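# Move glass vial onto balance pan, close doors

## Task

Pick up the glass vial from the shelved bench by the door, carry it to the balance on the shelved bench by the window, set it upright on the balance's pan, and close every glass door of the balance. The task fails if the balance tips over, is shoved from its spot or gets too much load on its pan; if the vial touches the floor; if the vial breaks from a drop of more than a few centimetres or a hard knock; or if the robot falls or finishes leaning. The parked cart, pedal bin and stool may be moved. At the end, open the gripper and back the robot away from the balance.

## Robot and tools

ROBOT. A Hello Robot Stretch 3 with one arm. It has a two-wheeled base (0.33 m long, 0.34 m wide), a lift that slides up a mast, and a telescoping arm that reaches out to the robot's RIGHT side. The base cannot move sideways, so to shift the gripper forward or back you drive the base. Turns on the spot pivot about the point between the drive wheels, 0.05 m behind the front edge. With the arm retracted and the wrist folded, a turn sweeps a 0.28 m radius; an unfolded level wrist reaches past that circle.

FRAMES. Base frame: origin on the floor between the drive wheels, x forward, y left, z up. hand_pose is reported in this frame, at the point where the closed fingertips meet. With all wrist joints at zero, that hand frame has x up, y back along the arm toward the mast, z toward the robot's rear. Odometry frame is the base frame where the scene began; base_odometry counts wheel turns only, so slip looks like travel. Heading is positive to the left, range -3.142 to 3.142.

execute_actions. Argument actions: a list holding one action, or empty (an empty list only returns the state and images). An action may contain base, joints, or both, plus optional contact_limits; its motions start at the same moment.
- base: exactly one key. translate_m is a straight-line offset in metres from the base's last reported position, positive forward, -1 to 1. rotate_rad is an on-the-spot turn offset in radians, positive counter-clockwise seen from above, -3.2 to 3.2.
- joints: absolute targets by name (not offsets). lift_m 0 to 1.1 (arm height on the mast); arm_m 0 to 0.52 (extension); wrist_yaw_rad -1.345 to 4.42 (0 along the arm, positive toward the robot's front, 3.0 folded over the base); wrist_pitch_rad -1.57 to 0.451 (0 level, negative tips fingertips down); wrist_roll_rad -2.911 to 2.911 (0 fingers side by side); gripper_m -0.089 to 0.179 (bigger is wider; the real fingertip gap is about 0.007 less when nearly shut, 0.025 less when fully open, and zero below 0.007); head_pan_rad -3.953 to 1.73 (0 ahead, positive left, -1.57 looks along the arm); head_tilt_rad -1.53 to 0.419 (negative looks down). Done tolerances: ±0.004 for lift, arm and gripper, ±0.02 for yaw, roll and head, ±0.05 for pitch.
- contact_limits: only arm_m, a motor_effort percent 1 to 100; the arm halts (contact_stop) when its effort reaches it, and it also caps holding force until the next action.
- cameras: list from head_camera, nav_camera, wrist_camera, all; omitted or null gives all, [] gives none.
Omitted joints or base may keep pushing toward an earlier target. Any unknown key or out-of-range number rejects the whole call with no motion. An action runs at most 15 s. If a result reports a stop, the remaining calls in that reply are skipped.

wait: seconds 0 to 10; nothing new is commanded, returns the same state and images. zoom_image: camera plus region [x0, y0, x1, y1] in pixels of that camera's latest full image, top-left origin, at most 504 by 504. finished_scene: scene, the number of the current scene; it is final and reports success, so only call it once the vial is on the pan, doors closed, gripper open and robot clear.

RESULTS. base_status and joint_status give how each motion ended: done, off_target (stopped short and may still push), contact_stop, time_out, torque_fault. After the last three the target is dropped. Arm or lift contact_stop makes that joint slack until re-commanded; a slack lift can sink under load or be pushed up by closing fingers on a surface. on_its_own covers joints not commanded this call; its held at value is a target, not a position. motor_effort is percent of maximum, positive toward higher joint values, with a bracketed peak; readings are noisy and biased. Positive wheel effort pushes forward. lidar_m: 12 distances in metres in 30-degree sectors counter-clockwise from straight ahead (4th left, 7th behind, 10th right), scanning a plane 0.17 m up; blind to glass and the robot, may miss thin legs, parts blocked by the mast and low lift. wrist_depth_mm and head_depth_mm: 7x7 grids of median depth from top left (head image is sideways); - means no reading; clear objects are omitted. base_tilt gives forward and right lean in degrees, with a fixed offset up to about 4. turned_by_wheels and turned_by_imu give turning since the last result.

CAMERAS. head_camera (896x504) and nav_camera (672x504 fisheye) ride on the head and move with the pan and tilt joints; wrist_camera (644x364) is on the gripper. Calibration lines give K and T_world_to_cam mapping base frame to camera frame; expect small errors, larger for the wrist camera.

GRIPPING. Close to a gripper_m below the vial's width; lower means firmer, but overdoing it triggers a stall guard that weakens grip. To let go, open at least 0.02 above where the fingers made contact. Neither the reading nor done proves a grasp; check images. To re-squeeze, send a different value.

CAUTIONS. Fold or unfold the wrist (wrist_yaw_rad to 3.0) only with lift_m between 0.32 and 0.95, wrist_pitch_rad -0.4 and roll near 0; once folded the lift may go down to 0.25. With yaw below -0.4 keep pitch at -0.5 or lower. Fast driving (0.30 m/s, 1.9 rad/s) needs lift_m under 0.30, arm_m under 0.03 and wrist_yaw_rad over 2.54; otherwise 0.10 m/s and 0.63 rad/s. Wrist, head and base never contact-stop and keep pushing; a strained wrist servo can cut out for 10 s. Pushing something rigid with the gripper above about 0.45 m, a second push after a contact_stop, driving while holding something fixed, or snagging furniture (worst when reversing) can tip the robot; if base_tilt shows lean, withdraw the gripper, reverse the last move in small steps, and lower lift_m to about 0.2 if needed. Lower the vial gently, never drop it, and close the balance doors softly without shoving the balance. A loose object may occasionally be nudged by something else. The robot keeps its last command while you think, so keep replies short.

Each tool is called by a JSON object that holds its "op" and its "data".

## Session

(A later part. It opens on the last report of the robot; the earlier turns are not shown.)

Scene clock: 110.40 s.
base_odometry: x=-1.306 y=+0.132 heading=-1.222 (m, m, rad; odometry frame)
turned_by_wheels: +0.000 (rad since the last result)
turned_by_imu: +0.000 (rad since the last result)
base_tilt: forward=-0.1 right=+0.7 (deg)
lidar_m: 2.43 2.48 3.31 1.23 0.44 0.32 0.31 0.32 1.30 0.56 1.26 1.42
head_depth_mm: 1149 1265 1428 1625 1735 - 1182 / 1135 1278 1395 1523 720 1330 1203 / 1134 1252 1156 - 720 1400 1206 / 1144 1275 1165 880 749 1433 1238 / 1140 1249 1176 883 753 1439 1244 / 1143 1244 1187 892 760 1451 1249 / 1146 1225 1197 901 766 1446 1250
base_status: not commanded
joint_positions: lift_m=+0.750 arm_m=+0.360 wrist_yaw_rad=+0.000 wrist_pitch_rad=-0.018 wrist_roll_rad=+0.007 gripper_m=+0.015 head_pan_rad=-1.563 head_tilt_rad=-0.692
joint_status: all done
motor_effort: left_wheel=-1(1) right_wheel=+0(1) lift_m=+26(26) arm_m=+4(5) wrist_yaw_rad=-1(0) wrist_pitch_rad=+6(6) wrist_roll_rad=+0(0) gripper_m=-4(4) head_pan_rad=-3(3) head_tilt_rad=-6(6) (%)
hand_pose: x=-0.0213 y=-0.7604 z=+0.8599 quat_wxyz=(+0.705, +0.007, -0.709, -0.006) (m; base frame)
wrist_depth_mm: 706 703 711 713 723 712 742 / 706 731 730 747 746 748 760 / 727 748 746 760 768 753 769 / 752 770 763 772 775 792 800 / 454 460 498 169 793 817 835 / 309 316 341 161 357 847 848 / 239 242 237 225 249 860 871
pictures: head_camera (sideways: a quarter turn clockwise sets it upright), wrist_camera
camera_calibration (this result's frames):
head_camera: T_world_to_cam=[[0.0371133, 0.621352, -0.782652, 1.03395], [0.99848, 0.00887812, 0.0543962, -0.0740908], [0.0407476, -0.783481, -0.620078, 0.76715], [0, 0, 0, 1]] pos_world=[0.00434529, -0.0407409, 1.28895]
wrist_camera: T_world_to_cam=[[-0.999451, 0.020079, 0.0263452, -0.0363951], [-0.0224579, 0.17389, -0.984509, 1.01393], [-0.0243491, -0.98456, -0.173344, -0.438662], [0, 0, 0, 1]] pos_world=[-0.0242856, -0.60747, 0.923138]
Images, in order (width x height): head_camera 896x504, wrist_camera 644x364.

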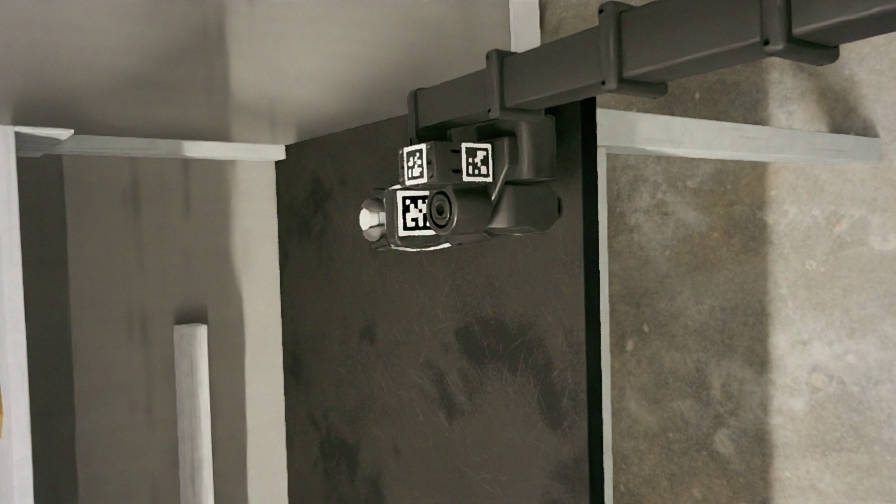

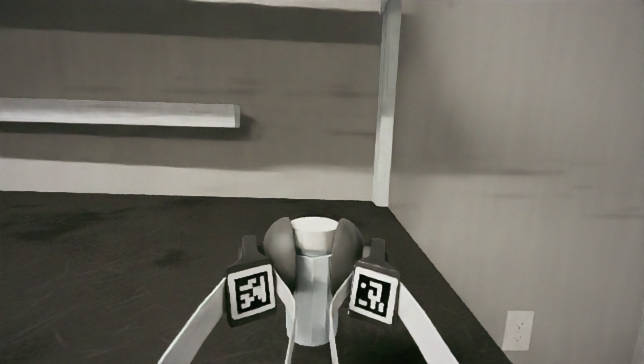

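{"op": "execute_actions", "data": {"actions": [{"base":{"translate_m":0.1},"joints":{"arm_m":0}}], "cameras": []}}

{"op": "execute_actions", "data": {"actions": [{"base":{"rotate_rad":1.23},"joints":{"wrist_yaw_rad":2.7,"lift_m":0.95}}], "cameras": []}}

{"op": "execute_actions", "data": {"actions": [{"base":{"translate_m":1}}], "cameras": []}}

{"op": "execute_actions", "data": {"actions": [{"base":{"translate_m":1}}], "cameras": []}}

{"op": "execute_actions", "data": {"actions": [{"base":{"translate_m":0.46}}], "cameras": ["nav_camera"]}}

{"op": "execute_actions", "data": {"actions": [{"base":{"rotate_rad":1.912}}], "cameras": []}}

{"op": "execute_actions", "data": {"actions": [{"base":{"translate_m":-0.27},"joints":{"head_pan_rad":-1.1,"head_tilt_rad":-0.5,"lift_m":0.97}}], "cameras": ["nav_camera"]}}

{"op": "execute_actions", "data": {"actions": [{"joints":{"wrist_yaw_rad":1.57,"arm_m":0.46}}]}}

Scene clock: 116.80 s.
base_odometry: x=-1.272 y=+0.038 heading=-1.222 (m, m, rad; odometry frame)
turned_by_wheels: +0.000 (rad since the last result)
turned_by_imu: -0.002 (rad since the last result)
base_tilt: forward=-0.2 right=+0.7 (deg)
lidar_m: 2.33 2.37 3.08 2.72 0.58 0.42 0.41 0.42 0.59 1.21 1.27 1.33
head_depth_mm: 1154 1270 1426 859 751 1324 1215 / 1136 1248 1136 864 738 1383 1136 / 1143 1267 1149 872 724 1429 - / 1146 1262 1160 877 744 1434 1234 / 1140 1235 1172 883 754 1440 1237 / 1145 1245 1183 895 759 1451 1247 / 1143 1223 1208 899 764 1469 1257
base_status: done
joint_positions: lift_m=+0.750 arm_m=+0.001 wrist_yaw_rad=+0.000 wrist_pitch_rad=-0.019 wrist_roll_rad=+0.007 gripper_m=+0.015 head_pan_rad=-1.563 head_tilt_rad=-0.692
joint_status: all done
motor_effort: left_wheel=-1(2) right_wheel=+0(5) lift_m=+26(26) arm_m=-4(4) wrist_yaw_rad=+0(0) wrist_pitch_rad=+7(7) wrist_roll_rad=+0(0) gripper_m=-4(4) head_pan_rad=-3(3) head_tilt_rad=-6(6) (%)
hand_pose: x=-0.0214 y=-0.4014 z=+0.8597 quat_wxyz=(+0.705, +0.007, -0.709, -0.007) (m; base frame)
wrist_depth_mm: - 979 966 936 - - - / - - - - - - - / - - - - - - - / 839 858 890 940 - - - / 456 462 506 169 506 - - / 315 320 345 160 338 341 - / 361 361 - 361 365 353 -
pictures: none
No camera images: the call's "cameras" was empty. Leave "cameras" out to get every camera's image.

Scene clock: 119.73 s.
base_odometry: x=-1.272 y=+0.038 heading=+0.008 (m, m, rad; odometry frame)
turned_by_wheels: +1.230 (rad since the last result)
turned_by_imu: +1.231 (rad since the last result)
base_tilt: forward=-0.1 right=+0.6 (deg)
lidar_m: 2.73 0.95 0.50 0.41 0.41 0.45 0.59 1.21 1.37 1.33 2.34 2.55
head_depth_mm: 1982 2077 1127 1945 - - 1166 / 2309 2458 1183 2088 1739 - - / 2552 2842 2479 1957 1740 - - / 2505 2749 2800 2130 1815 - 1183 / 2378 2625 2804 2155 1761 - 1217 / 2334 2547 2769 2164 1734 1482 1243 / 2258 2449 2688 2183 1738 1460 1256
base_status: done
joint_positions: lift_m=+0.950 arm_m=+0.001 wrist_yaw_rad=+2.698 wrist_pitch_rad=-0.019 wrist_roll_rad=+0.007 gripper_m=+0.015 head_pan_rad=-1.563 head_tilt_rad=-0.692
joint_status: all done
motor_effort: left_wheel=-2(5) right_wheel=+0(6) lift_m=+26(27) arm_m=-4(4) wrist_yaw_rad=+0(2) wrist_pitch_rad=+7(7) wrist_roll_rad=+0(0) gripper_m=-4(4) head_pan_rad=-3(3) head_tilt_rad=-6(5) (%)
hand_pose: x=+0.0884 y=+0.0853 z=+1.0596 quat_wxyz=(+0.162, +0.694, -0.149, +0.686) (m; base frame)
wrist_depth_mm: 812 887 879 - - - - / 856 978 - - - - - / 845 - - - - - - / 836 990 - - - - - / 727 855 768 170 - - - / 411 451 515 161 - - - / 381 463 606 715 - - -
pictures: none
No camera images: the call's "cameras" was empty. Leave "cameras" out to get every camera's image.

Scene clock: 130.70 s.
base_odometry: x=-0.272 y=+0.046 heading=+0.008 (m, m, rad; odometry frame)
turned_by_wheels: +0.000 (rad since the last result)
turned_by_imu: +0.001 (rad since the last result)
base_tilt: forward=-0.3 right=+0.7 (deg)
lidar_m: 1.74 2.47 0.90 0.74 0.74 0.83 1.33 2.16 1.77 1.98 1.96 2.27
head_depth_mm: 2394 2697 2708 2083 - - 1171 / 2319 2559 2759 2116 1735 - - / 2240 2488 2665 2106 1751 - - / 2196 2421 2612 2107 1805 - 1194 / 1755 1891 2074 2141 1775 - 1222 / 1657 1822 2025 2147 1724 1476 1248 / 1623 1769 1955 2118 1736 1459 1257
base_status: done
joint_positions: lift_m=+0.950 arm_m=+0.001 wrist_yaw_rad=+2.698 wrist_pitch_rad=-0.019 wrist_roll_rad=+0.007 gripper_m=+0.015 head_pan_rad=-1.563 head_tilt_rad=-0.692
joint_status: not commanded
motor_effort: left_wheel=-2(3) right_wheel=+0(4) lift_m=+26(26) arm_m=-4(4) wrist_yaw_rad=+1(1) wrist_pitch_rad=+7(7) wrist_roll_rad=+0(0) gripper_m=-4(5) head_pan_rad=-3(3) head_tilt_rad=-6(6) (%)
hand_pose: x=+0.0884 y=+0.0854 z=+1.0595 quat_wxyz=(+0.162, +0.694, -0.149, +0.686) (m; base frame)
wrist_depth_mm: 896 - - - - - - / - - - - - - - / - - - - - - - / - 866 - - - - - / 655 746 917 168 - - - / 658 789 911 161 - - - / 681 794 - - - - -
pictures: none
No camera images: the call's "cameras" was empty. Leave "cameras" out to get every camera's image.

Scene clock: 141.67 s.
base_odometry: x=+0.728 y=+0.054 heading=+0.008 (m, m, rad; odometry frame)
turned_by_wheels: +0.000 (rad since the last result)
turned_by_imu: +0.001 (rad since the last result)
base_tilt: forward=-0.2 right=+0.7 (deg)
lidar_m: 1.08 0.78 1.69 1.69 1.13 1.20 1.93 2.55 1.98 1.68 1.60 1.13
head_depth_mm: 1626 1820 2061 2093 - - 1166 / 1578 1737 1971 2097 1738 - - / 1527 1679 1866 2015 1749 - - / 1510 1693 1920 2041 1804 - 1192 / 1820 1999 1968 1964 1769 - 1217 / 1768 1952 1884 1932 1722 1492 1245 / 1715 1892 2020 2123 1750 1460 1258
base_status: done
joint_positions: lift_m=+0.950 arm_m=+0.001 wrist_yaw_rad=+2.698 wrist_pitch_rad=-0.019 wrist_roll_rad=+0.007 gripper_m=+0.015 head_pan_rad=-1.563 head_tilt_rad=-0.692
joint_status: not commanded
motor_effort: left_wheel=-2(3) right_wheel=+0(5) lift_m=+26(26) arm_m=-4(4) wrist_yaw_rad=+1(2) wrist_pitch_rad=+7(7) wrist_roll_rad=+0(0) gripper_m=-4(4) head_pan_rad=-4(3) head_tilt_rad=-6(6) (%)
hand_pose: x=+0.0883 y=+0.0854 z=+1.0596 quat_wxyz=(+0.162, +0.694, -0.149, +0.686) (m; base frame)
wrist_depth_mm: - - - - - - - / - - - - - - - / - - - - - - 848 / - - - - - - 757 / - - - 169 - 721 630 / - - - 161 - - 650 / - - - - - - -
pictures: none
No camera images: the call's "cameras" was empty. Leave "cameras" out to get every camera's image.

Scene clock: 147.23 s.
base_odometry: x=+1.188 y=+0.057 heading=+0.008 (m, m, rad; odometry frame)
turned_by_wheels: +0.000 (rad since the last result)
turned_by_imu: +0.000 (rad since the last result)
base_tilt: forward=-0.3 right=+0.7 (deg)
lidar_m: 0.62 0.98 0.42 1.84 1.83 1.47 2.20 2.96 1.78 1.43 1.18 0.72
head_depth_mm: 1514 1674 1861 2017 - - 1173 / 1729 1850 1981 2012 1742 - - / 1818 1995 1847 1969 1757 - - / 1757 1935 1828 1934 1815 - 1188 / 1692 1849 2040 2157 1761 - 1218 / 1645 1785 1912 1819 1747 1477 1256 / 1602 1710 1657 1771 1693 1457 1250
base_status: done
joint_positions: lift_m=+0.950 arm_m=+0.001 wrist_yaw_rad=+2.698 wrist_pitch_rad=-0.019 wrist_roll_rad=+0.007 gripper_m=+0.015 head_pan_rad=-1.563 head_tilt_rad=-0.692
joint_status: not commanded
motor_effort: left_wheel=-1(2) right_wheel=+0(4) lift_m=+26(25) arm_m=-4(4) wrist_yaw_rad=+1(1) wrist_pitch_rad=+7(7) wrist_roll_rad=+0(0) gripper_m=-4(4) head_pan_rad=-4(4) head_tilt_rad=-6(5) (%)
hand_pose: x=+0.0883 y=+0.0854 z=+1.0596 quat_wxyz=(+0.162, +0.694, -0.149, +0.686) (m; base frame)
wrist_depth_mm: - - - - - 805 696 / - - - - - 619 816 / - - - - - 614 827 / - - - - 692 595 846 / - - - 169 463 447 688 / - - - 161 401 393 448 / - - - 539 417 332 337
pictures: nav_camera (sideways: a quarter turn counterclockwise sets it upright)
camera_calibration (this result's frames):
nav_camera: T_world_to_cam=[[-0.0209445, -0.643838, 0.764875, -0.951867], [-0.999139, -0.0139169, -0.039074, 0.101714], [0.035802, -0.765035, -0.642993, 0.787979], [0, 0, 0, 1]] pos_world=[0.0534787, -0.00860159, 1.2387]
Images, in order (width x height): nav_camera 672x504.

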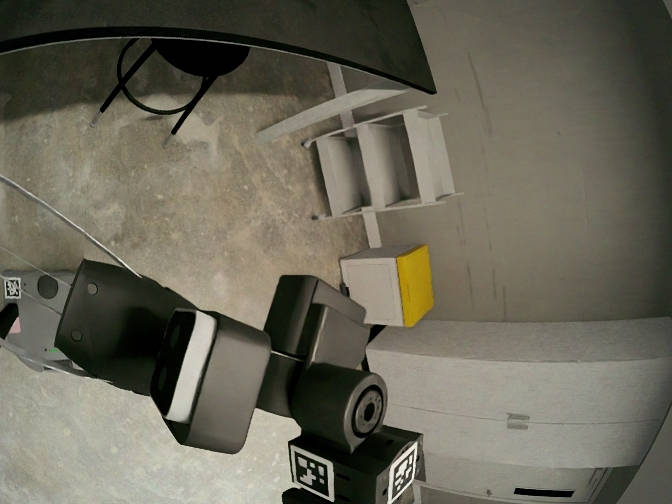

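Scene clock: 151.23 s.
base_odometry: x=+1.188 y=+0.057 heading=+1.920 (m, m, rad; odometry frame)
turned_by_wheels: +1.912 (rad since the last result)
turned_by_imu: +1.914 (rad since the last result)
base_tilt: forward=-0.1 right=+0.8 (deg)
lidar_m: 1.83 1.47 1.78 2.95 2.06 1.60 1.20 0.72 0.62 0.98 0.42 1.58
head_depth_mm: 899 993 804 612 - - 1177 / 899 989 815 618 513 - - / 901 1006 821 621 516 - - / 902 1013 794 608 519 - 1188 / 584 626 596 504 465 - 1217 / 574 616 602 509 468 459 1243 / 573 618 638 511 470 463 695
base_status: done
joint_positions: lift_m=+0.950 arm_m=+0.001 wrist_yaw_rad=+2.698 wrist_pitch_rad=-0.019 wrist_roll_rad=+0.007 gripper_m=+0.015 head_pan_rad=-1.563 head_tilt_rad=-0.692
joint_status: not commanded
motor_effort: left_wheel=-1(4) right_wheel=+1(4) lift_m=+26(26) arm_m=-4(4) wrist_yaw_rad=+1(1) wrist_pitch_rad=+7(7) wrist_roll_rad=+0(0) gripper_m=-4(5) head_pan_rad=-3(3) head_tilt_rad=-6(6) (%)
hand_pose: x=+0.0883 y=+0.0854 z=+1.0596 quat_wxyz=(+0.162, +0.694, -0.149, +0.686) (m; base frame)
wrist_depth_mm: - - - - - - - / - - - - - - - / - - - - - - - / - - - - - - - / - - - 169 - - - / - - - 161 - - - / - - - - - - -
pictures: none
No camera images: the call's "cameras" was empty. Leave "cameras" out to get every camera's image.

Scene clock: 155.10 s.
base_odometry: x=+1.280 y=-0.197 heading=+1.919 (m, m, rad; odometry frame)
turned_by_wheels: +0.000 (rad since the last result)
turned_by_imu: -0.002 (rad since the last result)
base_tilt: forward=-0.3 right=+0.8 (deg)
lidar_m: 2.11 1.70 2.17 2.94 1.68 1.34 1.15 0.92 0.52 0.52 1.02 0.62
head_depth_mm: 888 952 1023 843 618 490 - / 923 995 1070 850 624 493 430 / 963 1045 1117 818 628 496 433 / 981 1047 732 691 635 500 1290 / 920 1100 760 656 583 503 1355 / 1108 1204 1332 665 548 522 1402 / 1176 1269 1404 673 575 560 1302
base_status: done
joint_positions: lift_m=+0.970 arm_m=+0.001 wrist_yaw_rad=+2.698 wrist_pitch_rad=-0.019 wrist_roll_rad=+0.007 gripper_m=+0.015 head_pan_rad=-1.107 head_tilt_rad=-0.508
joint_status: all done
motor_effort: left_wheel=-1(5) right_wheel=+0(4) lift_m=+26(26) arm_m=-4(4) wrist_yaw_rad=+1(1) wrist_pitch_rad=+7(7) wrist_roll_rad=+0(0) gripper_m=-4(4) head_pan_rad=+3(29) head_tilt_rad=+4(25) (%)
hand_pose: x=+0.0883 y=+0.0854 z=+1.0795 quat_wxyz=(+0.162, +0.694, -0.149, +0.686) (m; base frame)
wrist_depth_mm: - - - - - - - / - - - - - - - / - - - - - - - / - - - - - - - / - - - 169 - - - / - - - 160 - - - / - - - - - - -
pictures: nav_camera (sideways: a quarter turn counterclockwise sets it upright)
camera_calibration (this result's frames):
nav_camera: T_world_to_cam=[[0.197174, -0.452312, 0.869791, -1.08998], [-0.88781, -0.458697, -0.0372748, 0.0987016], [0.415831, -0.76486, -0.492011, 0.589235], [0, 0, 0, 1]] pos_world=[0.0575227, 0.00294368, 1.24165]
Images, in order (width x height): nav_camera 672x504.

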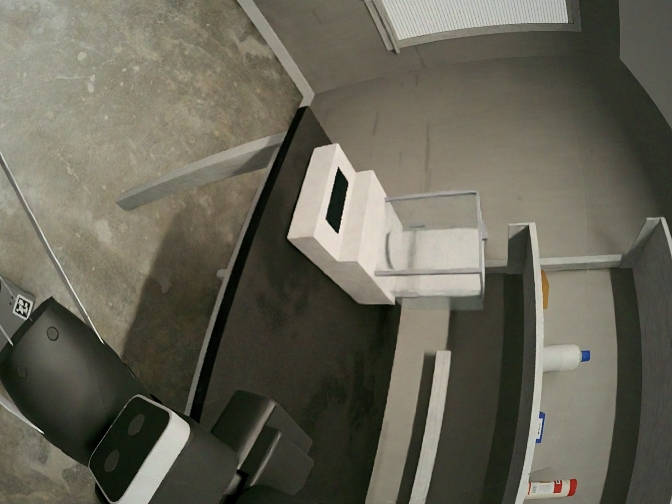

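Scene clock: 159.67 s.
base_odometry: x=+1.280 y=-0.197 heading=+1.919 (m, m, rad; odometry frame)
turned_by_wheels: +0.000 (rad since the last result)
turned_by_imu: -0.001 (rad since the last result)
base_tilt: forward=-0.1 right=+0.8 (deg)
lidar_m: 2.11 1.71 2.17 2.94 1.68 1.35 1.15 0.92 0.52 0.52 1.02 0.62
head_depth_mm: 890 955 1024 800 618 491 407 / 921 998 1072 829 624 494 418 / 964 1042 1112 780 627 496 432 / 978 1047 730 691 634 499 1287 / 919 1101 758 657 586 503 1346 / 1101 1203 1331 663 546 521 1389 / 1181 1263 1408 672 575 545 1312
base_status: not commanded
joint_positions: lift_m=+0.970 arm_m=+0.460 wrist_yaw_rad=+1.570 wrist_pitch_rad=-0.019 wrist_roll_rad=+0.007 gripper_m=+0.015 head_pan_rad=-1.107 head_tilt_rad=-0.507
joint_status: all done
motor_effort: left_wheel=-1(1) right_wheel=+1(1) lift_m=+25(25) arm_m=+4(8) wrist_yaw_rad=+0(2) wrist_pitch_rad=+7(7) wrist_roll_rad=+0(0) gripper_m=-4(4) head_pan_rad=+3(3) head_tilt_rad=+4(4) (%)
hand_pose: x=+0.2344 y=-0.6049 z=+1.0795 quat_wxyz=(+0.504, +0.506, -0.497, +0.493) (m; base frame)
wrist_depth_mm: - - - - 447 734 457 / - - - - 321 836 479 / - - - - 380 828 492 / - - - - 374 822 500 / - - 386 170 368 824 514 / - 279 262 161 478 482 486 / 253 242 245 248 252 362 365
pictures: head_camera (sideways: a quarter turn clockwise sets it upright), nav_camera (sideways: a quarter turn counterclockwise sets it upright), wrist_camera
camera_calibration (this result's frames):
head_camera: T_world_to_cam=[[-0.171457, 0.43646, -0.883236, 1.16637], [0.888057, 0.456639, 0.0532599, -0.0719508], [0.426565, -0.775232, -0.465895, 0.564198], [0, 0, 0, 1]] pos_world=[0.0232112, -0.0388343, 1.29687]
nav_camera: T_world_to_cam=[[0.197172, -0.452094, 0.869905, -1.09013], [-0.887717, -0.458878, -0.0372718, 0.0986971], [0.416031, -0.76488, -0.491809, 0.588972], [0, 0, 0, 1]] pos_world=[0.0575283, 0.00294124, 1.24165]
wrist_camera: T_world_to_cam=[[-0.0215707, -0.999419, 0.0263763, -0.635698], [-0.17541, -0.0221899, -0.984245, 1.1258], [0.984259, -0.0258575, -0.174829, 0.103871], [0, 0, 0, 1]] pos_world=[0.0815277, -0.607661, 1.14299]
Images, in order (width x height): head_camera 896x504, nav_camera 672x504, wrist_camera 644x364.

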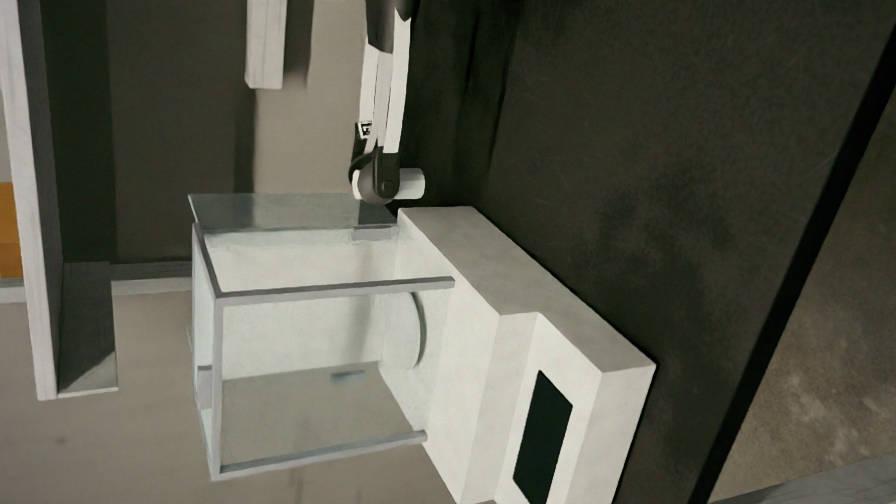

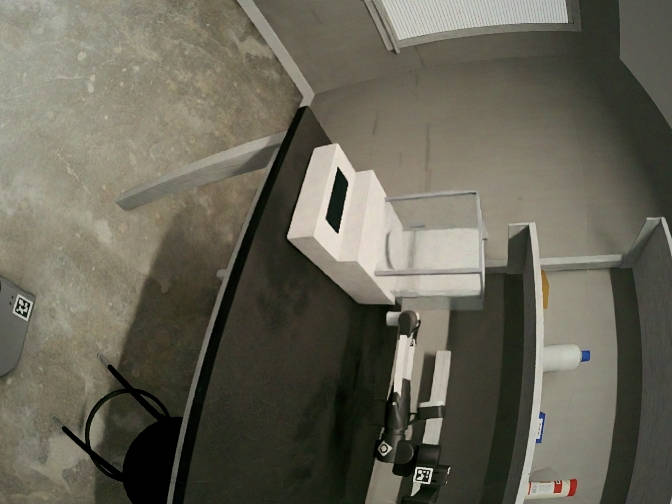

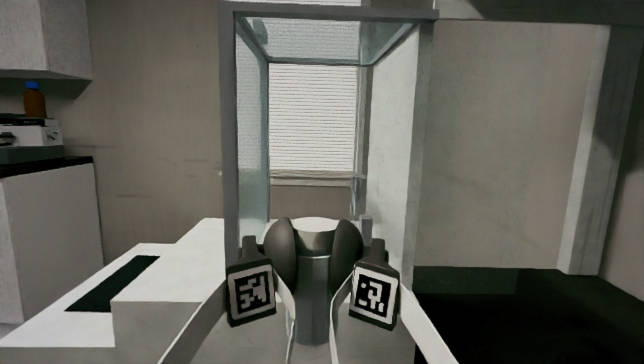

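{"op": "execute_actions", "data": {"actions": [{"joints":{"arm_m":0.447,"lift_m":0.99}}], "cameras": []}}

{"op": "execute_actions", "data": {"actions": [{"base":{"translate_m":0.1}}], "cameras": ["head_camera","wrist_camera"]}}

Scene clock: 162.17 s.
base_odometry: x=+1.280 y=-0.197 heading=+1.919 (m, m, rad; odometry frame)
turned_by_wheels: +0.000 (rad since the last result)
turned_by_imu: -0.001 (rad since the last result)
base_tilt: forward=-0.3 right=+0.7 (deg)
lidar_m: 2.11 1.70 2.17 2.94 1.68 1.34 1.15 0.92 0.52 0.52 1.02 0.62
head_depth_mm: 896 955 1010 838 620 490 407 / 925 997 1058 850 624 494 418 / 966 1044 1107 816 629 495 432 / 978 1036 729 691 632 500 1288 / 917 1101 759 657 584 502 1353 / 1107 1190 1333 664 546 520 1396 / 1178 1273 1409 673 576 545 1302
base_status: not commanded
joint_positions: lift_m=+0.990 arm_m=+0.447 wrist_yaw_rad=+1.570 wrist_pitch_rad=-0.019 wrist_roll_rad=+0.007 gripper_m=+0.015 head_pan_rad=-1.107 head_tilt_rad=-0.507
joint_status: all done
motor_effort: left_wheel=-1(1) right_wheel=+1(0) lift_m=+26(27) arm_m=-4(1) wrist_yaw_rad=+0(0) wrist_pitch_rad=+7(7) wrist_roll_rad=+0(0) gripper_m=-4(4) head_pan_rad=+3(3) head_tilt_rad=+4(4) (%)
hand_pose: x=+0.2344 y=-0.5926 z=+1.0995 quat_wxyz=(+0.504, +0.506, -0.497, +0.493) (m; base frame)
wrist_depth_mm: - - - - - 449 453 / - - - - 317 882 493 / - - - - 313 860 498 / - - - - 361 869 510 / - - - 169 361 852 516 / - 367 322 161 463 527 509 / - 252 246 248 253 390 395
pictures: none
No camera images: the call's "cameras" was empty. Leave "cameras" out to get every camera's image.

Scene clock: 164.10 s.
base_odometry: x=+1.246 y=-0.103 heading=+1.919 (m, m, rad; odometry frame)
turned_by_wheels: +0.000 (rad since the last result)
turned_by_imu: -0.001 (rad since the last result)
base_tilt: forward=-0.2 right=+0.7 (deg)
lidar_m: 2.01 1.61 2.02 2.94 1.82 1.44 1.25 0.59 0.55 0.98 1.02 0.54
head_depth_mm: 897 951 1013 837 618 490 406 / 923 991 1049 769 624 494 418 / 953 997 669 630 582 496 442 / 849 993 722 650 534 485 1285 / 1056 1141 1256 657 536 502 1359 / 1122 1218 1330 1419 547 522 1354 / 1179 1286 1417 1583 584 559 697
base_status: done
joint_positions: lift_m=+0.990 arm_m=+0.447 wrist_yaw_rad=+1.570 wrist_pitch_rad=-0.019 wrist_roll_rad=+0.007 gripper_m=+0.015 head_pan_rad=-1.107 head_tilt_rad=-0.507
joint_status: not commanded
motor_effort: left_wheel=-1(0) right_wheel=+0(6) lift_m=+26(26) arm_m=-4(4) wrist_yaw_rad=+1(0) wrist_pitch_rad=+7(7) wrist_roll_rad=+0(0) gripper_m=-4(4) head_pan_rad=+3(2) head_tilt_rad=+4(4) (%)
hand_pose: x=+0.2344 y=-0.5926 z=+1.0995 quat_wxyz=(+0.504, +0.506, -0.497, +0.493) (m; base frame)
wrist_depth_mm: - - 189 - - 144 550 / - - - - 273 154 577 / - - - - 268 154 576 / - - - - 270 164 568 / - - - 169 263 176 571 / - - 140 161 232 175 557 / - 238 218 211 212 359 396
pictures: head_camera (sideways: a quarter turn clockwise sets it upright), wrist_camera
camera_calibration (this result's frames):
head_camera: T_world_to_cam=[[-0.171457, 0.436459, -0.883236, 1.16637], [0.888057, 0.456639, 0.0532599, -0.0719508], [0.426565, -0.775232, -0.465894, 0.564198], [0, 0, 0, 1]] pos_world=[0.0232112, -0.0388343, 1.29687]
wrist_camera: T_world_to_cam=[[-0.0215704, -0.999419, 0.0263761, -0.623929], [-0.17541, -0.0221898, -0.984245, 1.14576], [0.984259, -0.0258572, -0.174829, 0.107686], [0, 0, 0, 1]] pos_world=[0.0815277, -0.595359, 1.16299]
Images, in order (width x height): head_camera 896x504, wrist_camera 644x364.

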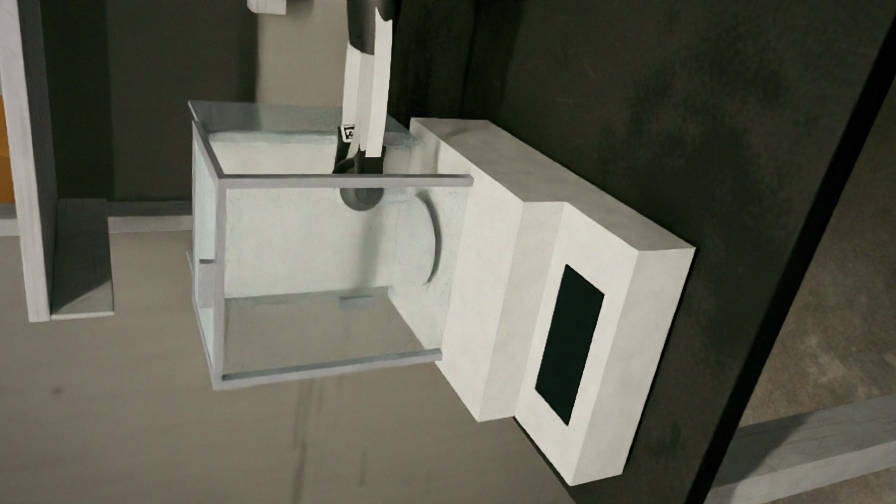

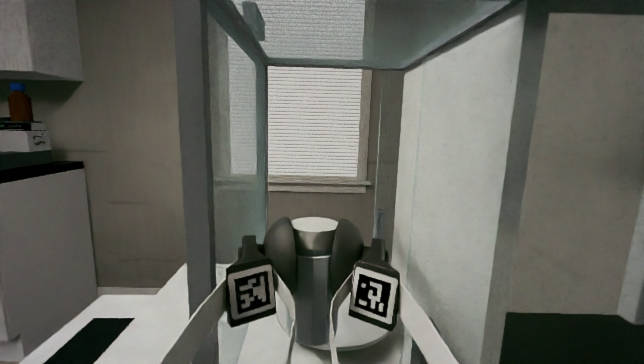

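{"op": "execute_actions", "data": {"actions": [{"base":{"translate_m":0.05},"joints":{"arm_m":0.456}}], "cameras": []}}

{"op": "execute_actions", "data": {"actions": [{"joints":{"lift_m":0.965}}], "cameras": ["head_camera","wrist_camera"]}}

{"op": "zoom_image", "data": {"camera": "head_camera", "region": [250,40,550,340]}}

Scene clock: 167.07 s.
base_odometry: x=+1.229 y=-0.056 heading=+1.919 (m, m, rad; odometry frame)
turned_by_wheels: +0.000 (rad since the last result)
turned_by_imu: -0.001 (rad since the last result)
base_tilt: forward=-0.2 right=+0.6 (deg)
lidar_m: 1.95 1.57 1.95 2.94 1.89 1.49 1.30 0.63 0.56 0.98 0.52 0.50
head_depth_mm: 894 954 1015 841 620 490 407 / 930 960 643 635 579 492 419 / 890 962 678 639 519 469 443 / 803 1076 1166 651 533 482 1288 / 1066 1143 1246 649 536 501 1360 / 1124 1226 1344 1486 545 522 678 / 1186 1295 1424 1590 1695 559 1345
base_status: done
joint_positions: lift_m=+0.990 arm_m=+0.456 wrist_yaw_rad=+1.571 wrist_pitch_rad=-0.019 wrist_roll_rad=+0.007 gripper_m=+0.015 head_pan_rad=-1.107 head_tilt_rad=-0.507
joint_status: all done
motor_effort: left_wheel=-1(3) right_wheel=+0(5) lift_m=+25(26) arm_m=+4(4) wrist_yaw_rad=-1(1) wrist_pitch_rad=+7(7) wrist_roll_rad=+0(0) gripper_m=-4(4) head_pan_rad=+3(3) head_tilt_rad=+4(4) (%)
hand_pose: x=+0.2344 y=-0.6006 z=+1.0995 quat_wxyz=(+0.503, +0.507, -0.497, +0.493) (m; base frame)
wrist_depth_mm: - - - - - 130 88 / - - - - 247 130 92 / - - - - 245 129 91 / - - - - 243 128 95 / - - - 169 240 127 100 / - 267 - 160 211 127 486 / 296 96 219 192 202 126 361
pictures: none
No camera images: the call's "cameras" was empty. Leave "cameras" out to get every camera's image.

Scene clock: 168.07 s.
base_odometry: x=+1.229 y=-0.056 heading=+1.919 (m, m, rad; odometry frame)
turned_by_wheels: +0.000 (rad since the last result)
turned_by_imu: +0.000 (rad since the last result)
base_tilt: forward=-0.1 right=+0.7 (deg)
lidar_m: 1.95 1.57 1.94 2.94 1.89 1.48 1.30 0.63 0.56 0.98 0.52 0.50
head_depth_mm: 896 954 1021 799 618 490 407 / 926 963 648 624 579 493 419 / 889 963 683 629 519 470 442 / 801 1072 1167 649 532 483 1297 / 1062 1143 1244 649 537 502 1363 / 1122 1220 1341 1479 546 522 680 / 1187 1295 1426 1589 1713 561 1343
base_status: not commanded
joint_positions: lift_m=+0.965 arm_m=+0.456 wrist_yaw_rad=+1.571 wrist_pitch_rad=-0.019 wrist_roll_rad=+0.007 gripper_m=+0.015 head_pan_rad=-1.107 head_tilt_rad=-0.507
joint_status: all done
motor_effort: left_wheel=-1(1) right_wheel=+0(0) lift_m=+20(22) arm_m=+4(4) wrist_yaw_rad=+0(1) wrist_pitch_rad=+7(7) wrist_roll_rad=+0(0) gripper_m=-4(4) head_pan_rad=+3(3) head_tilt_rad=+4(5) (%)
hand_pose: x=+0.2344 y=-0.6006 z=+1.0748 quat_wxyz=(+0.503, +0.507, -0.497, +0.493) (m; base frame)
wrist_depth_mm: - - - - 241 130 88 / - - - - 248 129 92 / - - - - 246 129 92 / - - - - 243 127 96 / - - - 169 240 128 100 / - 221 268 161 211 127 484 / 234 96 182 165 175 118 326
pictures: head_camera (sideways: a quarter turn clockwise sets it upright), wrist_camera
camera_calibration (this result's frames):
head_camera: T_world_to_cam=[[-0.171443, 0.436433, -0.883252, 1.16639], [0.888056, 0.45664, 0.0532595, -0.0719503], [0.426573, -0.775246, -0.465864, 0.564158], [0, 0, 0, 1]] pos_world=[0.0232113, -0.0388345, 1.29687]
wrist_camera: T_world_to_cam=[[-0.0203741, -0.999444, 0.026376, -0.631564], [-0.175383, -0.0223996, -0.984245, 1.12116], [0.984289, -0.024679, -0.17483, 0.103865], [0, 0, 0, 1]] pos_world=[0.0815313, -0.603537, 1.13831]
Images, in order (width x height): head_camera 896x504, wrist_camera 644x364.

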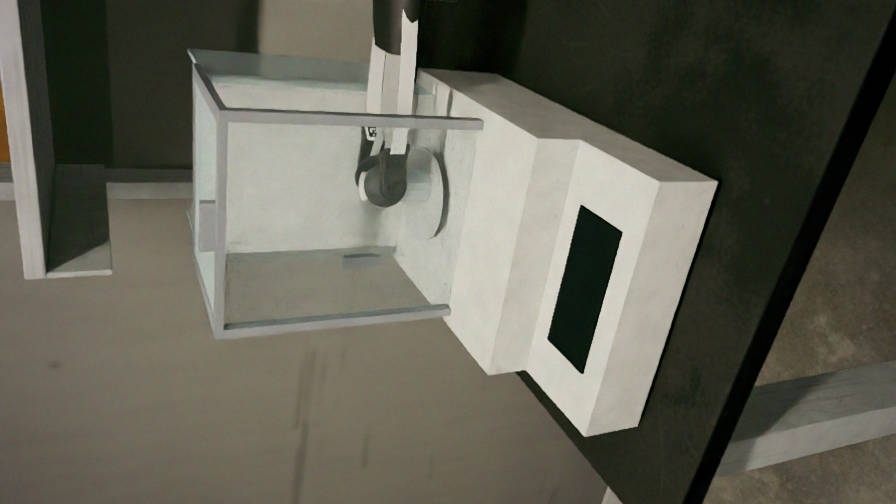

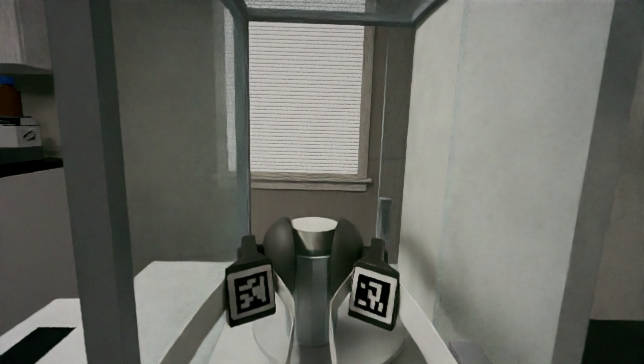

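Region (250, 40, 550, 340) of head_camera's 896x504 image, scaled by 1.680, with more detail than that image has.

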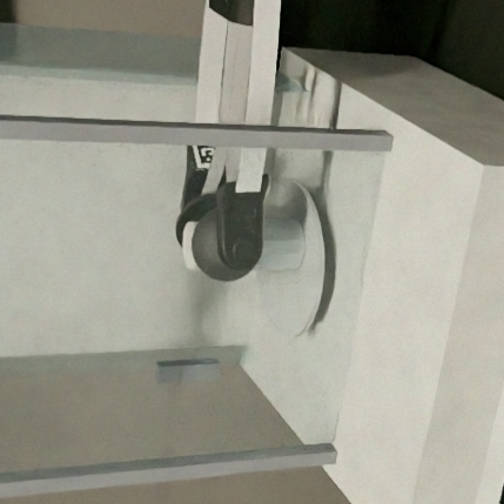

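{"op": "execute_actions", "data": {"actions": [{"joints":{"gripper_m":0.042}}], "cameras": ["wrist_camera"]}}

{"op": "execute_actions", "data": {"actions": [{"base":{"translate_m":-0.05}}], "cameras": ["head_camera","wrist_camera"]}}

Scene clock: 169.83 s.
base_odometry: x=+1.229 y=-0.056 heading=+1.919 (m, m, rad; odometry frame)
turned_by_wheels: +0.000 (rad since the last result)
turned_by_imu: +0.000 (rad since the last result)
base_tilt: forward=-0.2 right=+0.7 (deg)
lidar_m: 1.95 1.57 1.95 2.95 1.89 1.48 1.30 0.63 0.56 0.98 0.52 0.50
head_depth_mm: 895 956 1024 801 617 489 407 / 927 959 649 619 580 492 418 / 890 967 680 613 519 470 442 / 801 1070 1162 650 531 483 1309 / 1071 1141 1250 647 538 502 1357 / 1121 1217 1340 1481 547 522 678 / 1180 1301 1428 1587 1708 560 1339
base_status: not commanded
joint_positions: lift_m=+0.965 arm_m=+0.456 wrist_yaw_rad=+1.572 wrist_pitch_rad=-0.019 wrist_roll_rad=+0.007 gripper_m=+0.042 head_pan_rad=-1.107 head_tilt_rad=-0.507
joint_status: all done
motor_effort: left_wheel=-1(1) right_wheel=+0(0) lift_m=+20(20) arm_m=+4(4) wrist_yaw_rad=-1(1) wrist_pitch_rad=+7(7) wrist_roll_rad=+0(0) gripper_m=+1(79) head_pan_rad=+3(3) head_tilt_rad=+4(4) (%)
hand_pose: x=+0.2344 y=-0.6004 z=+1.0748 quat_wxyz=(+0.503, +0.507, -0.496, +0.494) (m; base frame)
wrist_depth_mm: - - - - 241 130 88 / - - - - 249 130 88 / - - - - 246 129 92 / - - - - 243 128 96 / - - - 173 215 128 100 / - 223 - 161 191 127 483 / 235 88 183 164 178 118 327
pictures: wrist_camera
camera_calibration (this result's frames):
wrist_camera: T_world_to_cam=[[-0.019583, -0.99946, 0.026376, -0.631557], [-0.175365, -0.0225385, -0.984245, 1.12107], [0.984309, -0.0238999, -0.174829, 0.104333], [0, 0, 0, 1]] pos_world=[0.0815336, -0.603455, 1.13831]
Images, in order (width x height): wrist_camera 644x364.

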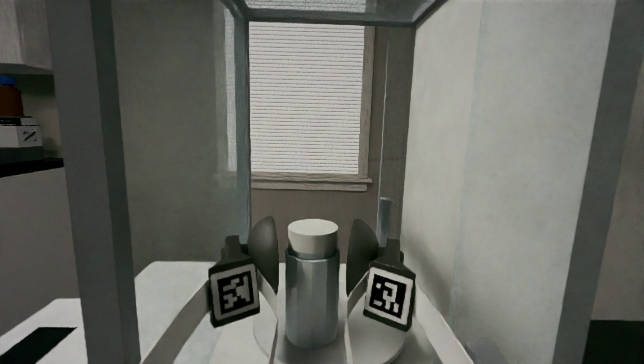

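Scene clock: 172.20 s.
base_odometry: x=+1.246 y=-0.103 heading=+1.919 (m, m, rad; odometry frame)
turned_by_wheels: +0.000 (rad since the last result)
turned_by_imu: -0.001 (rad since the last result)
base_tilt: forward=-0.2 right=+0.7 (deg)
lidar_m: 2.01 1.61 2.02 2.94 1.82 1.44 1.25 0.59 0.55 0.98 1.02 0.54
head_depth_mm: 893 958 1021 798 620 491 407 / 926 992 1054 739 624 493 418 / 953 996 674 612 582 496 441 / 850 993 714 648 534 485 1288 / 1050 1141 1253 656 537 501 1353 / 1120 1215 1338 1425 547 522 1360 / 1182 1296 1419 1585 583 560 696
base_status: done
joint_positions: lift_m=+0.965 arm_m=+0.456 wrist_yaw_rad=+1.572 wrist_pitch_rad=-0.019 wrist_roll_rad=+0.007 gripper_m=+0.042 head_pan_rad=-1.107 head_tilt_rad=-0.507
joint_status: not commanded
motor_effort: left_wheel=-2(4) right_wheel=+0(5) lift_m=+20(20) arm_m=+4(4) wrist_yaw_rad=-1(1) wrist_pitch_rad=+7(7) wrist_roll_rad=+0(0) gripper_m=+0(1) head_pan_rad=+3(3) head_tilt_rad=+4(4) (%)
hand_pose: x=+0.2344 y=-0.6004 z=+1.0748 quat_wxyz=(+0.503, +0.507, -0.496, +0.494) (m; base frame)
wrist_depth_mm: - - - - 251 151 570 / - - - - 250 151 564 / - - - - 248 163 557 / - - - - 242 162 566 / - - - 285 215 679 556 / - 267 - 215 174 418 529 / 240 189 184 195 179 339 357
pictures: head_camera (sideways: a quarter turn clockwise sets it upright), wrist_camera
camera_calibration (this result's frames):
head_camera: T_world_to_cam=[[-0.171443, 0.436433, -0.883252, 1.16639], [0.888056, 0.45664, 0.0532595, -0.0719503], [0.426573, -0.775246, -0.465864, 0.564158], [0, 0, 0, 1]] pos_world=[0.0232113, -0.0388345, 1.29687]
wrist_camera: T_world_to_cam=[[-0.0195905, -0.99946, 0.0263763, -0.631557], [-0.175366, -0.0225375, -0.984245, 1.12107], [0.984308, -0.0239074, -0.17483, 0.104329], [0, 0, 0, 1]] pos_world=[0.0815336, -0.603456, 1.13831]
Images, in order (width x height): head_camera 896x504, wrist_camera 644x364.

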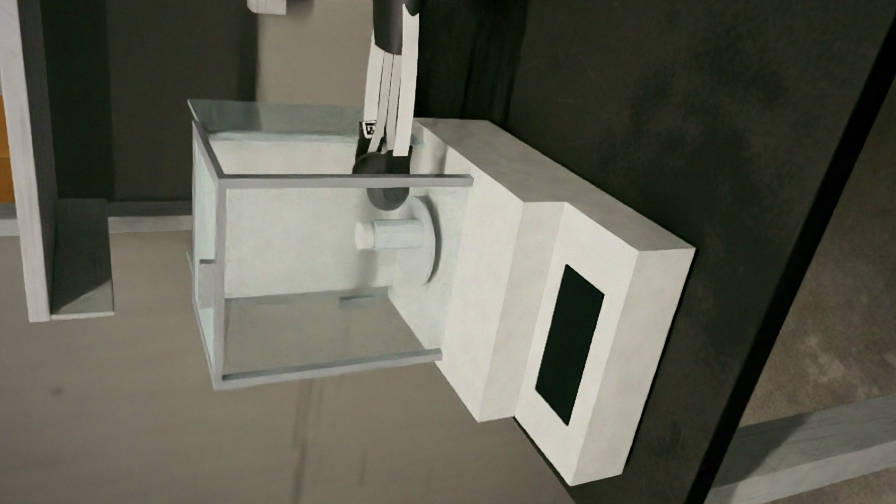

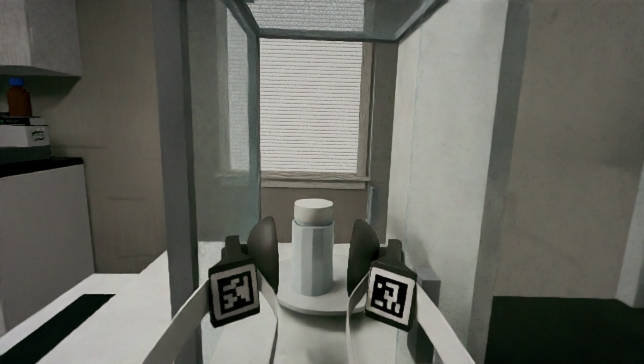

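{"op": "execute_actions", "data": {"actions": [{"joints":{"gripper_m":0.01}}], "cameras": []}}

{"op": "execute_actions", "data": {"actions": [{"base":{"translate_m":-0.09}}], "cameras": []}}

{"op": "execute_actions", "data": {"actions": [{"joints":{"gripper_m":0.04,"arm_m":0.505,"lift_m":0.95}}], "cameras": ["head_camera","wrist_camera"]}}

Scene clock: 174.20 s.
base_odometry: x=+1.246 y=-0.103 heading=+1.919 (m, m, rad; odometry frame)
turned_by_wheels: +0.000 (rad since the last result)
turned_by_imu: +0.000 (rad since the last result)
base_tilt: forward=-0.2 right=+0.9 (deg)
lidar_m: 2.00 1.61 2.02 2.95 1.82 1.44 1.25 0.59 0.55 0.98 1.03 0.54
head_depth_mm: 897 959 1017 800 618 489 407 / 927 987 1051 754 624 492 418 / 954 999 676 621 582 495 442 / 849 993 716 650 535 486 1290 / 1056 1139 1257 656 537 502 1356 / 1117 1216 1337 1421 546 522 1354 / 1176 1288 1419 1590 584 559 696
base_status: not commanded
joint_positions: lift_m=+0.965 arm_m=+0.456 wrist_yaw_rad=+1.572 wrist_pitch_rad=-0.019 wrist_roll_rad=+0.007 gripper_m=+0.010 head_pan_rad=-1.107 head_tilt_rad=-0.507
joint_status: all done
motor_effort: left_wheel=-1(1) right_wheel=+0(0) lift_m=+20(20) arm_m=+4(4) wrist_yaw_rad=-1(2) wrist_pitch_rad=+7(7) wrist_roll_rad=+0(0) gripper_m=+0(79) head_pan_rad=+3(3) head_tilt_rad=+4(4) (%)
hand_pose: x=+0.2344 y=-0.6004 z=+1.0748 quat_wxyz=(+0.503, +0.507, -0.496, +0.494) (m; base frame)
wrist_depth_mm: - - - - 250 152 561 / - - - - 249 151 568 / - - - - 247 162 567 / - - - - 244 161 567 / - - 342 - 242 697 562 / - 266 254 - 174 417 527 / 241 189 185 194 178 338 361
pictures: none
No camera images: the call's "cameras" was empty. Leave "cameras" out to get every camera's image.

Scene clock: 176.20 s.
base_odometry: x=+1.277 y=-0.187 heading=+1.919 (m, m, rad; odometry frame)
turned_by_wheels: +0.000 (rad since the last result)
turned_by_imu: +0.000 (rad since the last result)
base_tilt: forward=-0.2 right=+0.8 (deg)
lidar_m: 2.10 1.69 2.16 3.57 1.70 1.35 1.16 0.93 0.52 0.53 1.03 0.61
head_depth_mm: 898 946 1014 799 617 489 407 / 927 996 1076 826 623 492 418 / 962 1042 1121 814 627 496 432 / 963 1021 707 685 624 498 1292 / 902 1104 755 658 575 503 1353 / 1105 1203 1338 664 546 521 1403 / 1181 1272 1427 693 574 544 819
base_status: done
joint_positions: lift_m=+0.965 arm_m=+0.456 wrist_yaw_rad=+1.572 wrist_pitch_rad=-0.019 wrist_roll_rad=+0.007 gripper_m=+0.010 head_pan_rad=-1.107 head_tilt_rad=-0.507
joint_status: not commanded
motor_effort: left_wheel=+0(3) right_wheel=+0(5) lift_m=+20(20) arm_m=+4(4) wrist_yaw_rad=-1(1) wrist_pitch_rad=+7(7) wrist_roll_rad=+0(0) gripper_m=+1(0) head_pan_rad=+3(3) head_tilt_rad=+4(4) (%)
hand_pose: x=+0.2344 y=-0.6004 z=+1.0748 quat_wxyz=(+0.503, +0.507, -0.496, +0.494) (m; base frame)
wrist_depth_mm: - - - - 253 804 451 / - - - - 291 852 566 / - - - - 338 865 491 / - - - - 330 842 490 / - - 368 415 283 836 508 / - 268 247 - 414 483 484 / 246 234 235 236 242 354 358
pictures: none
No camera images: the call's "cameras" was empty. Leave "cameras" out to get every camera's image.

Scene clock: 177.67 s.
base_odometry: x=+1.277 y=-0.187 heading=+1.919 (m, m, rad; odometry frame)
turned_by_wheels: +0.000 (rad since the last result)
turned_by_imu: +0.000 (rad since the last result)
base_tilt: forward=-0.2 right=+0.7 (deg)
lidar_m: 2.09 1.69 2.15 3.57 1.70 1.35 1.16 0.92 0.52 0.52 1.02 0.62
head_depth_mm: 894 952 1017 802 618 490 406 / 926 995 1069 833 625 493 418 / 962 1045 1114 818 629 498 432 / 958 1020 707 685 623 499 1287 / 903 1109 752 658 574 503 1352 / 1110 1205 1333 665 546 522 1391 / 1174 1267 1411 692 573 545 816
base_status: not commanded
joint_positions: lift_m=+0.950 arm_m=+0.505 wrist_yaw_rad=+1.571 wrist_pitch_rad=-0.019 wrist_roll_rad=+0.007 gripper_m=+0.040 head_pan_rad=-1.107 head_tilt_rad=-0.507
joint_status: all done
motor_effort: left_wheel=-1(1) right_wheel=+1(0) lift_m=+20(21) arm_m=+4(1) wrist_yaw_rad=-1(1) wrist_pitch_rad=+7(7) wrist_roll_rad=+0(0) gripper_m=+1(82) head_pan_rad=+3(3) head_tilt_rad=+4(4) (%)
hand_pose: x=+0.2344 y=-0.6496 z=+1.0598 quat_wxyz=(+0.503, +0.507, -0.497, +0.493) (m; base frame)
wrist_depth_mm: - - - - - 761 456 / - - - - - 770 456 / - - - - - 764 468 / - - - 416 - 756 483 / - 323 322 292 - 756 494 / 231 228 - 231 433 441 444 / 229 231 234 236 320 332 335
pictures: head_camera (sideways: a quarter turn clockwise sets it upright), wrist_camera
camera_calibration (this result's frames):
head_camera: T_world_to_cam=[[-0.171429, 0.436403, -0.883269, 1.16641], [0.888055, 0.456642, 0.0532591, -0.0719498], [0.42658, -0.775261, -0.465832, 0.564116], [0, 0, 0, 1]] pos_world=[0.0232114, -0.0388347, 1.29687]
wrist_camera: T_world_to_cam=[[-0.0202018, -0.999448, 0.0263762, -0.680142], [-0.175379, -0.02243, -0.984245, 1.10527], [0.984294, -0.0245094, -0.174829, 0.100143], [0, 0, 0, 1]] pos_world=[0.0815318, -0.65252, 1.12331]
Images, in order (width x height): head_camera 896x504, wrist_camera 644x364.

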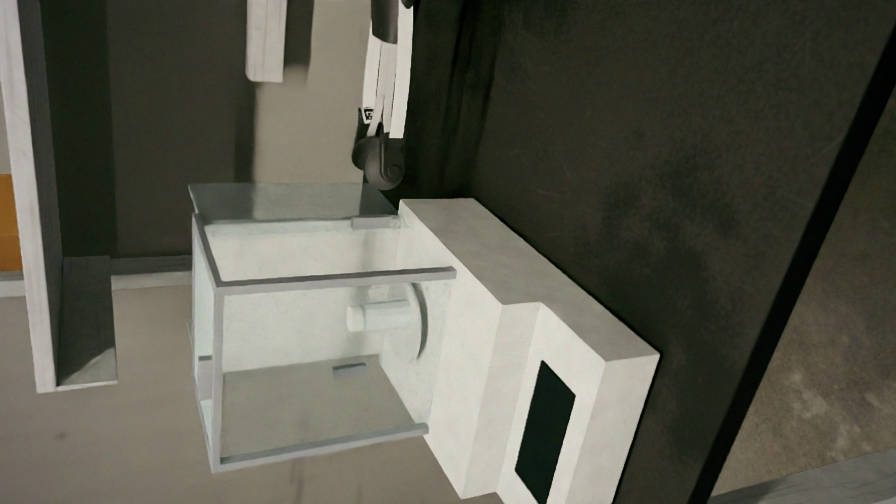

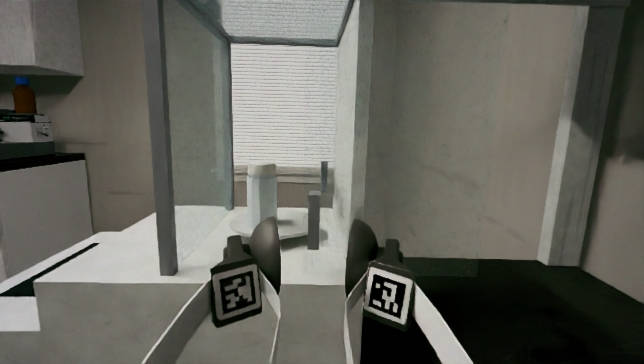

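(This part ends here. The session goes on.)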